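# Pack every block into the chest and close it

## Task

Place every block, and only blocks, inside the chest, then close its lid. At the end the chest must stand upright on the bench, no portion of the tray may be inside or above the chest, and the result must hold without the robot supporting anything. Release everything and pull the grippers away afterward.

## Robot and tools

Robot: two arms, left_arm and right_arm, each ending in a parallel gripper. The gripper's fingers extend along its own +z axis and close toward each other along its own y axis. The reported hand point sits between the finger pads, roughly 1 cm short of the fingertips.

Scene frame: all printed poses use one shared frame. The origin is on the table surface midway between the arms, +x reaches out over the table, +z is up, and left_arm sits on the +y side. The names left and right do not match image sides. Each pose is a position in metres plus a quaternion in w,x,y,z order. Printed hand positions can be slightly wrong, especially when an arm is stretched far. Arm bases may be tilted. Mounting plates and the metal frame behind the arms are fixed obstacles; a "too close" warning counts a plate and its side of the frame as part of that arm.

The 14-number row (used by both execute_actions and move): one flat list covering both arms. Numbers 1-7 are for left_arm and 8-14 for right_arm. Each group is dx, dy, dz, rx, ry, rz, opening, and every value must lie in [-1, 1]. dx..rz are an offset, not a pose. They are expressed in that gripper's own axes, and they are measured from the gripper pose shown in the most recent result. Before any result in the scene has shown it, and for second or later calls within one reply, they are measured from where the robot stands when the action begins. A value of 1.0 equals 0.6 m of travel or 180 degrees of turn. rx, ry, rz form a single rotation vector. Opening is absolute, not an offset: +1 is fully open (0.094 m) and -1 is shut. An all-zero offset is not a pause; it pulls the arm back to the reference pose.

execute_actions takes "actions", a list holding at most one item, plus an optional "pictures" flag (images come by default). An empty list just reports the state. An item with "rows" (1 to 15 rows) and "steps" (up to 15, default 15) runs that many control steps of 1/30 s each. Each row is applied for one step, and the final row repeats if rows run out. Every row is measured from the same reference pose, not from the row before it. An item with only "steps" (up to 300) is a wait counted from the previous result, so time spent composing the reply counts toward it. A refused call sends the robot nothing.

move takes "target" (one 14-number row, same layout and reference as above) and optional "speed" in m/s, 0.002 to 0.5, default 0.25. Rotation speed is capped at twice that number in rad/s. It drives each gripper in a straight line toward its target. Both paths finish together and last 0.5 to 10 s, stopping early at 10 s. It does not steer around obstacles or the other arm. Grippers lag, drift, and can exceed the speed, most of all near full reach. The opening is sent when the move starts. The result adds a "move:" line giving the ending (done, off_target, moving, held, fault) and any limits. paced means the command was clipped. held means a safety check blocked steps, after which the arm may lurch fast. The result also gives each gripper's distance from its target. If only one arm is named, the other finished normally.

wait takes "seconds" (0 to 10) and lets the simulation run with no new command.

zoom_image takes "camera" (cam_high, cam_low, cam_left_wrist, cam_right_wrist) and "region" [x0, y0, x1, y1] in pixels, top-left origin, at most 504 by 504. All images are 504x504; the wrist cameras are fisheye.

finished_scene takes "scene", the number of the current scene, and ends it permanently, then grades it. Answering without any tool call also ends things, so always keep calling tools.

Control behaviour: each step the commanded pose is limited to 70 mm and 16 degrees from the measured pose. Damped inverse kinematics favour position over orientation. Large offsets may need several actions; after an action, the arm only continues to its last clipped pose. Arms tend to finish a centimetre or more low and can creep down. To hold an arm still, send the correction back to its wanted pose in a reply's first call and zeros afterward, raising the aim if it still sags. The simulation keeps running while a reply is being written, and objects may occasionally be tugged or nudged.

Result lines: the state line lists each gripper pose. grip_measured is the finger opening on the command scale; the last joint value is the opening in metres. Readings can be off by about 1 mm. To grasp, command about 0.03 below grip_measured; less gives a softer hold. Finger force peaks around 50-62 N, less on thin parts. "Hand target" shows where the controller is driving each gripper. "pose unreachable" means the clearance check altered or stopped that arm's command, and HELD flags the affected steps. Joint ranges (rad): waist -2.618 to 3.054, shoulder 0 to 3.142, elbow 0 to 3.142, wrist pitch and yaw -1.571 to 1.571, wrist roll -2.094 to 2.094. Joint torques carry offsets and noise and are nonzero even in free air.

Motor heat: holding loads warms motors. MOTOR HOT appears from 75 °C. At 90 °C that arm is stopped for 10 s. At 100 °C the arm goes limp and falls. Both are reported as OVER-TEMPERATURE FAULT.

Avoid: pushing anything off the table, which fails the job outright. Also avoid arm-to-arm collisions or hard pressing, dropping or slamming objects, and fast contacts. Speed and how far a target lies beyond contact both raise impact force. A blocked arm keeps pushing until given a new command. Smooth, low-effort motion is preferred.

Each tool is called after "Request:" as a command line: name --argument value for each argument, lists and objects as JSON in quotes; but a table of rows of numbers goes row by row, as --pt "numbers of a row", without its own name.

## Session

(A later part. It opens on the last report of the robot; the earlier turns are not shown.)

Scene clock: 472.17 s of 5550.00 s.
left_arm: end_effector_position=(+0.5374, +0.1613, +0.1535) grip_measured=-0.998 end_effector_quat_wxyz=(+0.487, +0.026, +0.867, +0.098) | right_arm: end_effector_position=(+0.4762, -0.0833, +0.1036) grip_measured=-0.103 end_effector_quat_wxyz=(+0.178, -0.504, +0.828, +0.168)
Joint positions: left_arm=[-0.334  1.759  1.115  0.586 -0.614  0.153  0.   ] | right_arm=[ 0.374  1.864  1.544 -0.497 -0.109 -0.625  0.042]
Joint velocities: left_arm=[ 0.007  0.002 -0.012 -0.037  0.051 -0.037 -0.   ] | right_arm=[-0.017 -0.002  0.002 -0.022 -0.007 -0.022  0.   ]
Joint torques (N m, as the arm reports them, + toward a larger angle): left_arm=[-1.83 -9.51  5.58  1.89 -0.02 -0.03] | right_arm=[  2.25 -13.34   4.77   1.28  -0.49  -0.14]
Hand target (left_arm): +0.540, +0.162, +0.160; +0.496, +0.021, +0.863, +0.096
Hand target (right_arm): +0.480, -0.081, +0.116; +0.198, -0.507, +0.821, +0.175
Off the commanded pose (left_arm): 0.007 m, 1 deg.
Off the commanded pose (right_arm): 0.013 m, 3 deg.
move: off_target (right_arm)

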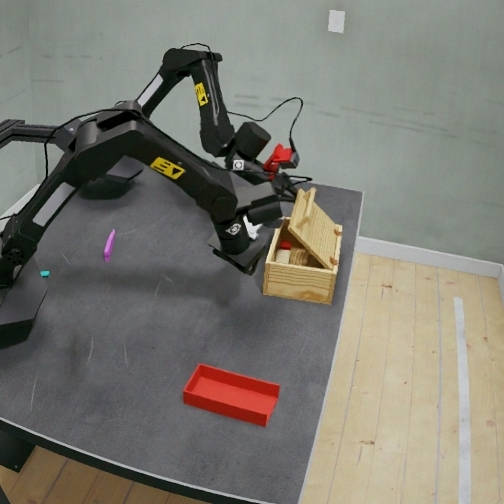

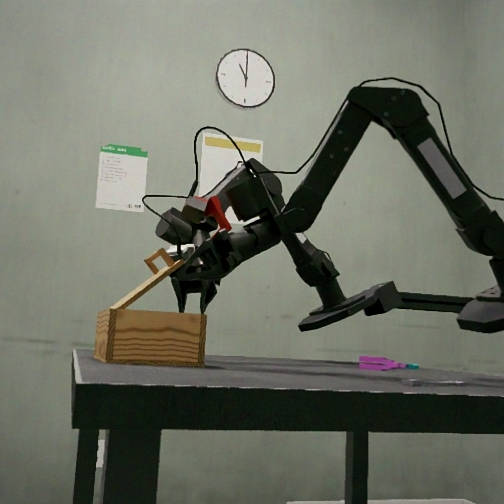

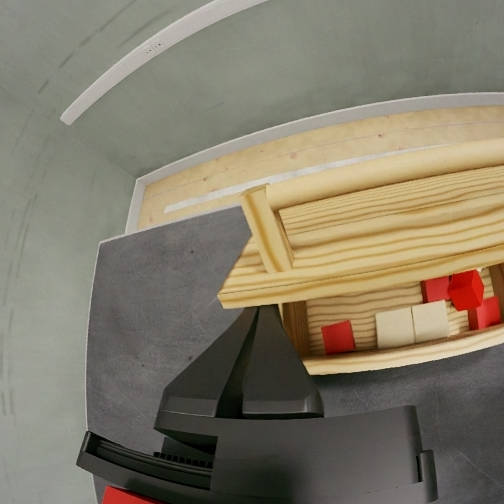

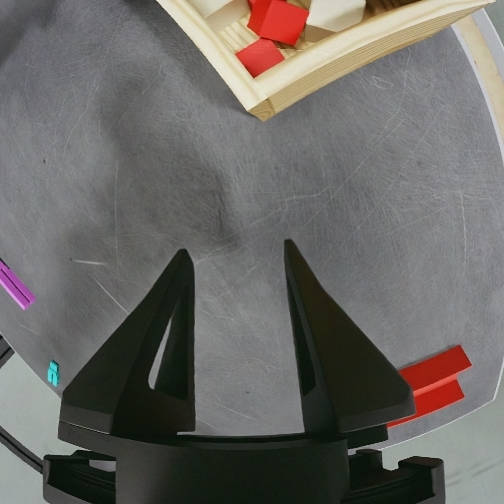

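Lower the left (lid descends), then withdraw.

Request:
move --target '[0.09,0,-0.02,0,0,0,-1, 0.15,0.15,-0.05,0,0.2,0,0.5]' --speed 0.06

Request:
move --target '[0.03,0,-0.2,0,0,0,-1, 0,0,0,0,0,0,0.5]' --speed 0.06

Request:
move --target '[-0.1,0.1,-0.2,0,0,0,-1, 0,0,0,0,0,0,0.5]'

Scene clock: 481.97 s of 5550.00 s.
left_arm: end_effector_position=(+0.5015, +0.1663, +0.1143) grip_measured=-0.998 end_effector_quat_wxyz=(+0.482, +0.030, +0.870, +0.100) | right_arm: end_effector_position=(+0.3488, -0.1368, +0.0908) grip_measured=+0.497 end_effector_quat_wxyz=(-0.095, -0.534, +0.840, +0.004)
Joint positions: left_arm=[-0.334  1.8    0.947  0.782 -0.614  0.153  0.   ] | right_arm=[ 0.579  1.904  1.544 -1.048  0.298 -0.378  0.07 ]
Joint velocities: left_arm=[-0.007  0.012 -0.012  0.022 -0.081 -0.037  0.   ] | right_arm=[-0.007  0.017  0.002 -0.022 -0.007 -0.007 -0.001]
Joint torques (N m, as the arm reports them, + toward a larger angle): left_arm=[-2.03 -8.4   3.6   1.98 -0.05 -0.03] | right_arm=[ 4.24 -9.77  7.79 -0.05  0.04  0.11]
Hand target (left_arm): +0.499, +0.166, +0.114; +0.487, +0.026, +0.868, +0.098
Hand target (right_arm): +0.353, -0.127, +0.098; -0.083, -0.535, +0.841, +0.004
Off the commanded pose (left_arm): 0.003 m, 1 deg.
Off the commanded pose (right_arm): 0.012 m, 1 deg.
After step 90, 1.20 s passed at rest.
move: off_target (right_arm)

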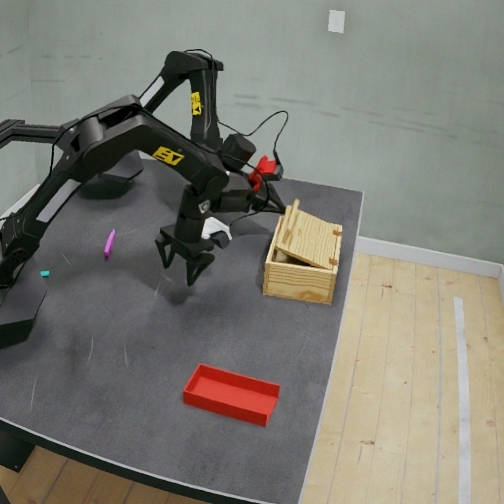

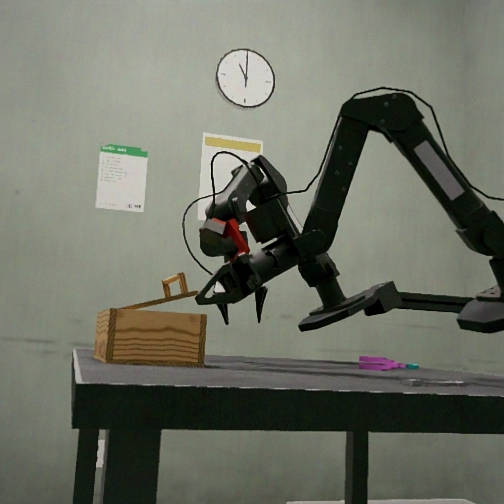

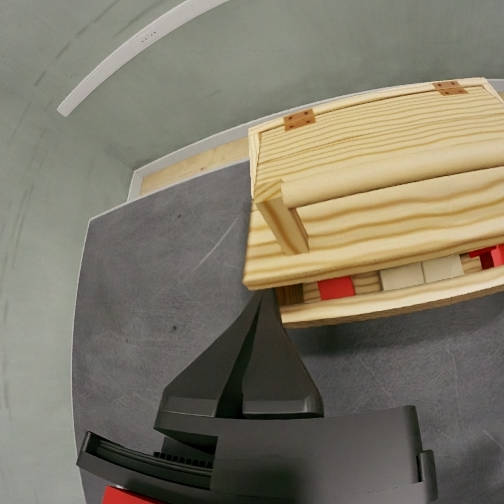

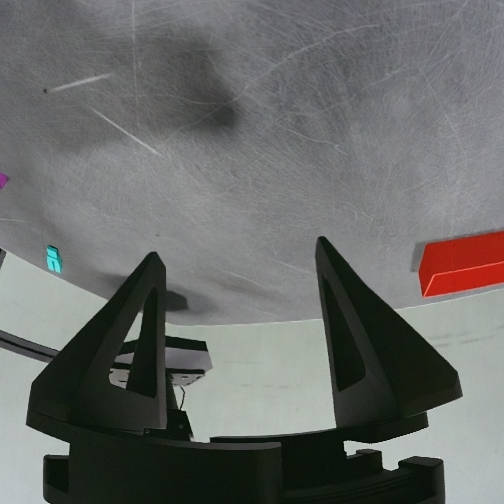

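Scene clock: 484.33 s of 5550.00 s.
left_arm: end_effector_position=(+0.3944, +0.1509, +0.1538) grip_measured=-0.998 end_effector_quat_wxyz=(+0.476, +0.042, +0.872, +0.104) | right_arm: end_effector_position=(+0.3488, -0.1368, +0.0908) grip_measured=+0.497 end_effector_quat_wxyz=(-0.095, -0.534, +0.840, +0.004)
Joint positions: left_arm=[-0.573  1.521  0.578  0.839 -0.849  0.143  0.   ] | right_arm=[ 0.579  1.904  1.544 -1.048  0.298 -0.378  0.07 ]
Joint velocities: left_arm=[-0.007  0.007  0.002 -0.007  0.022 -0.007  0.   ] | right_arm=[-0.012 -0.017 -0.002 -0.022 -0.037  0.007 -0.   ]
Joint torques (N m, as the arm reports them, + toward a larger angle): left_arm=[-2.51 -7.33  3.06  1.74 -0.2  -0.16] | right_arm=[  2.79 -10.03   4.91   0.05  -0.02   0.  ]
Hand target (left_arm): +0.391, +0.152, +0.160; +0.483, +0.031, +0.870, +0.100
Hand target (right_arm): +0.349, -0.137, +0.091; -0.095, -0.534, +0.840, +0.004
Off the commanded pose (left_arm): 0.008 m, 2 deg.
Off the commanded pose (right_arm): 0.000 m, 0 deg.
move: done

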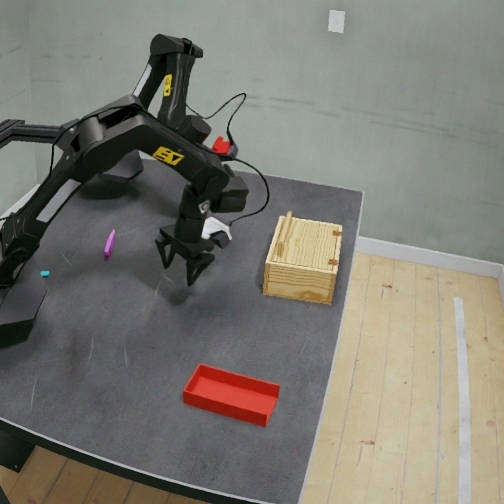

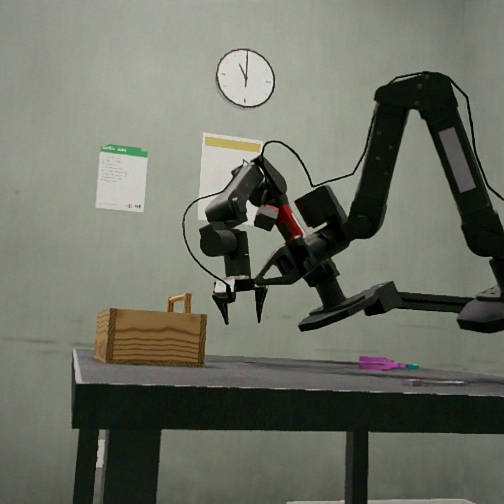

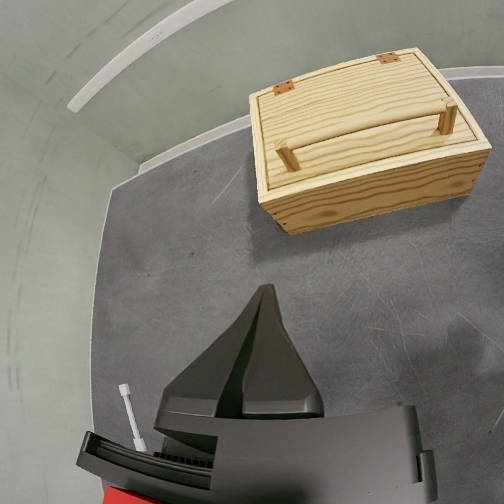

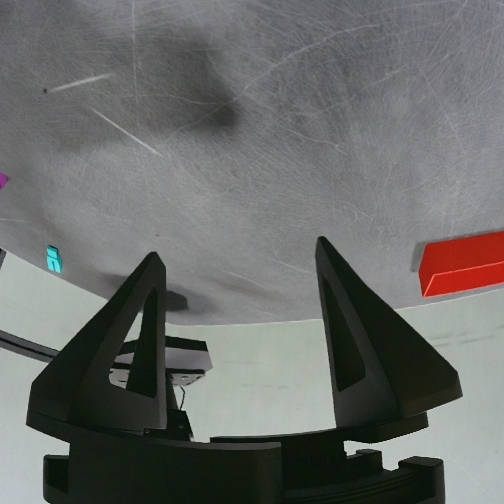

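Scene clock: 485.83 s of 5550.00 s.
left_arm: end_effector_position=(+0.3196, +0.1827, +0.2633) grip_measured=-0.998 end_effector_quat_wxyz=(+0.471, +0.060, +0.873, +0.113) | right_arm: end_effector_position=(+0.3488, -0.1368, +0.0908) grip_measured=+0.497 end_effector_quat_wxyz=(-0.095, -0.534, +0.840, +0.004)
Joint positions: left_arm=[-0.893  0.87   0.509  0.169 -1.164  0.085  0.   ] | right_arm=[ 0.579  1.904  1.544 -1.048  0.298 -0.378  0.07 ]
Joint velocities: left_arm=[-0.007  0.017  0.007 -0.066 -0.022 -0.125  0.001] | right_arm=[ 0.007  0.042 -0.007 -0.066 -0.007  0.037  0.001]
Joint torques (N m, as the arm reports them, + toward a larger angle): left_arm=[-1.36 -2.69  8.33  1.29 -0.2  -0.21] | right_arm=[  2.79 -10.02   4.91   0.05  -0.02   0.  ]
Hand target (left_arm): +0.324, +0.183, +0.276; +0.478, +0.043, +0.871, +0.105
Hand target (right_arm): +0.349, -0.137, +0.091; -0.095, -0.534, +0.840, +0.004
Off the commanded pose (left_arm): 0.017 m, 2 deg.
Off the commanded pose (right_arm): 0.000 m, 0 deg.
move: off_target (left_arm)

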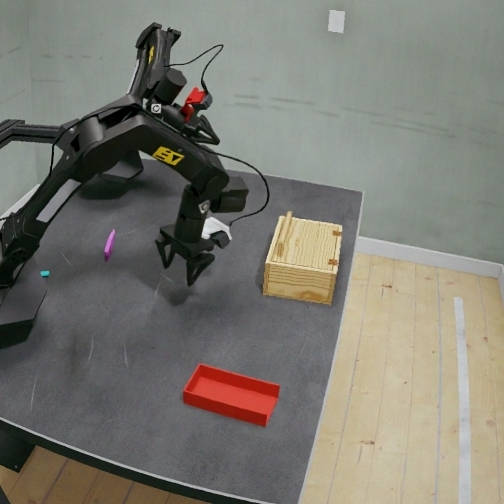

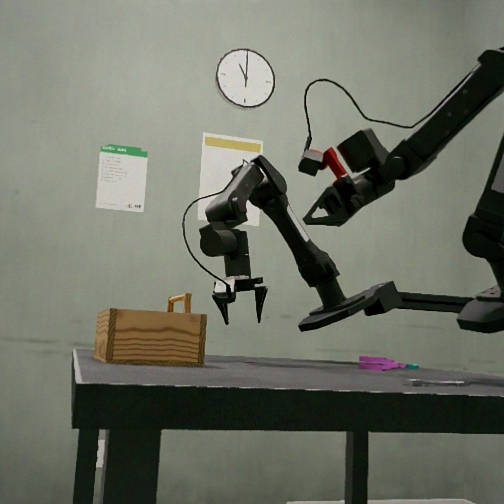

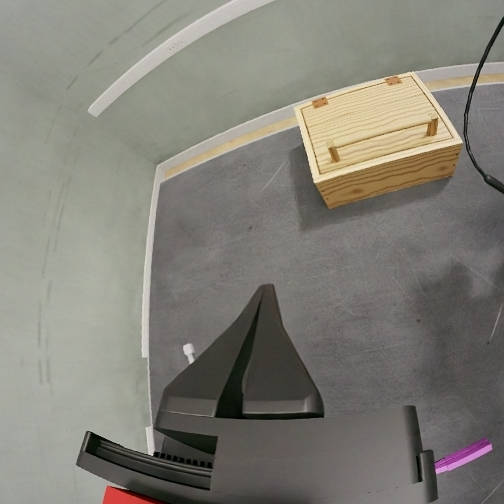

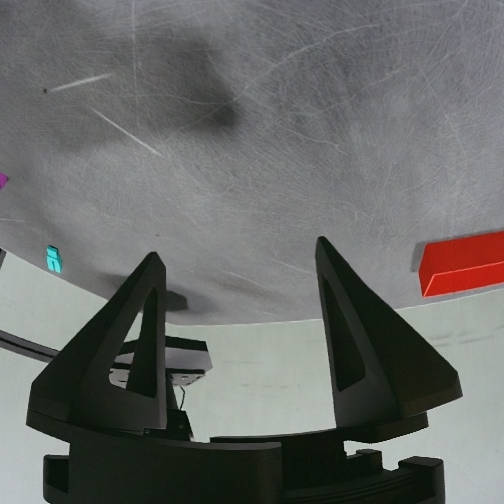

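Request:
finished_scene --scene 1

The scene is finished: the task was done.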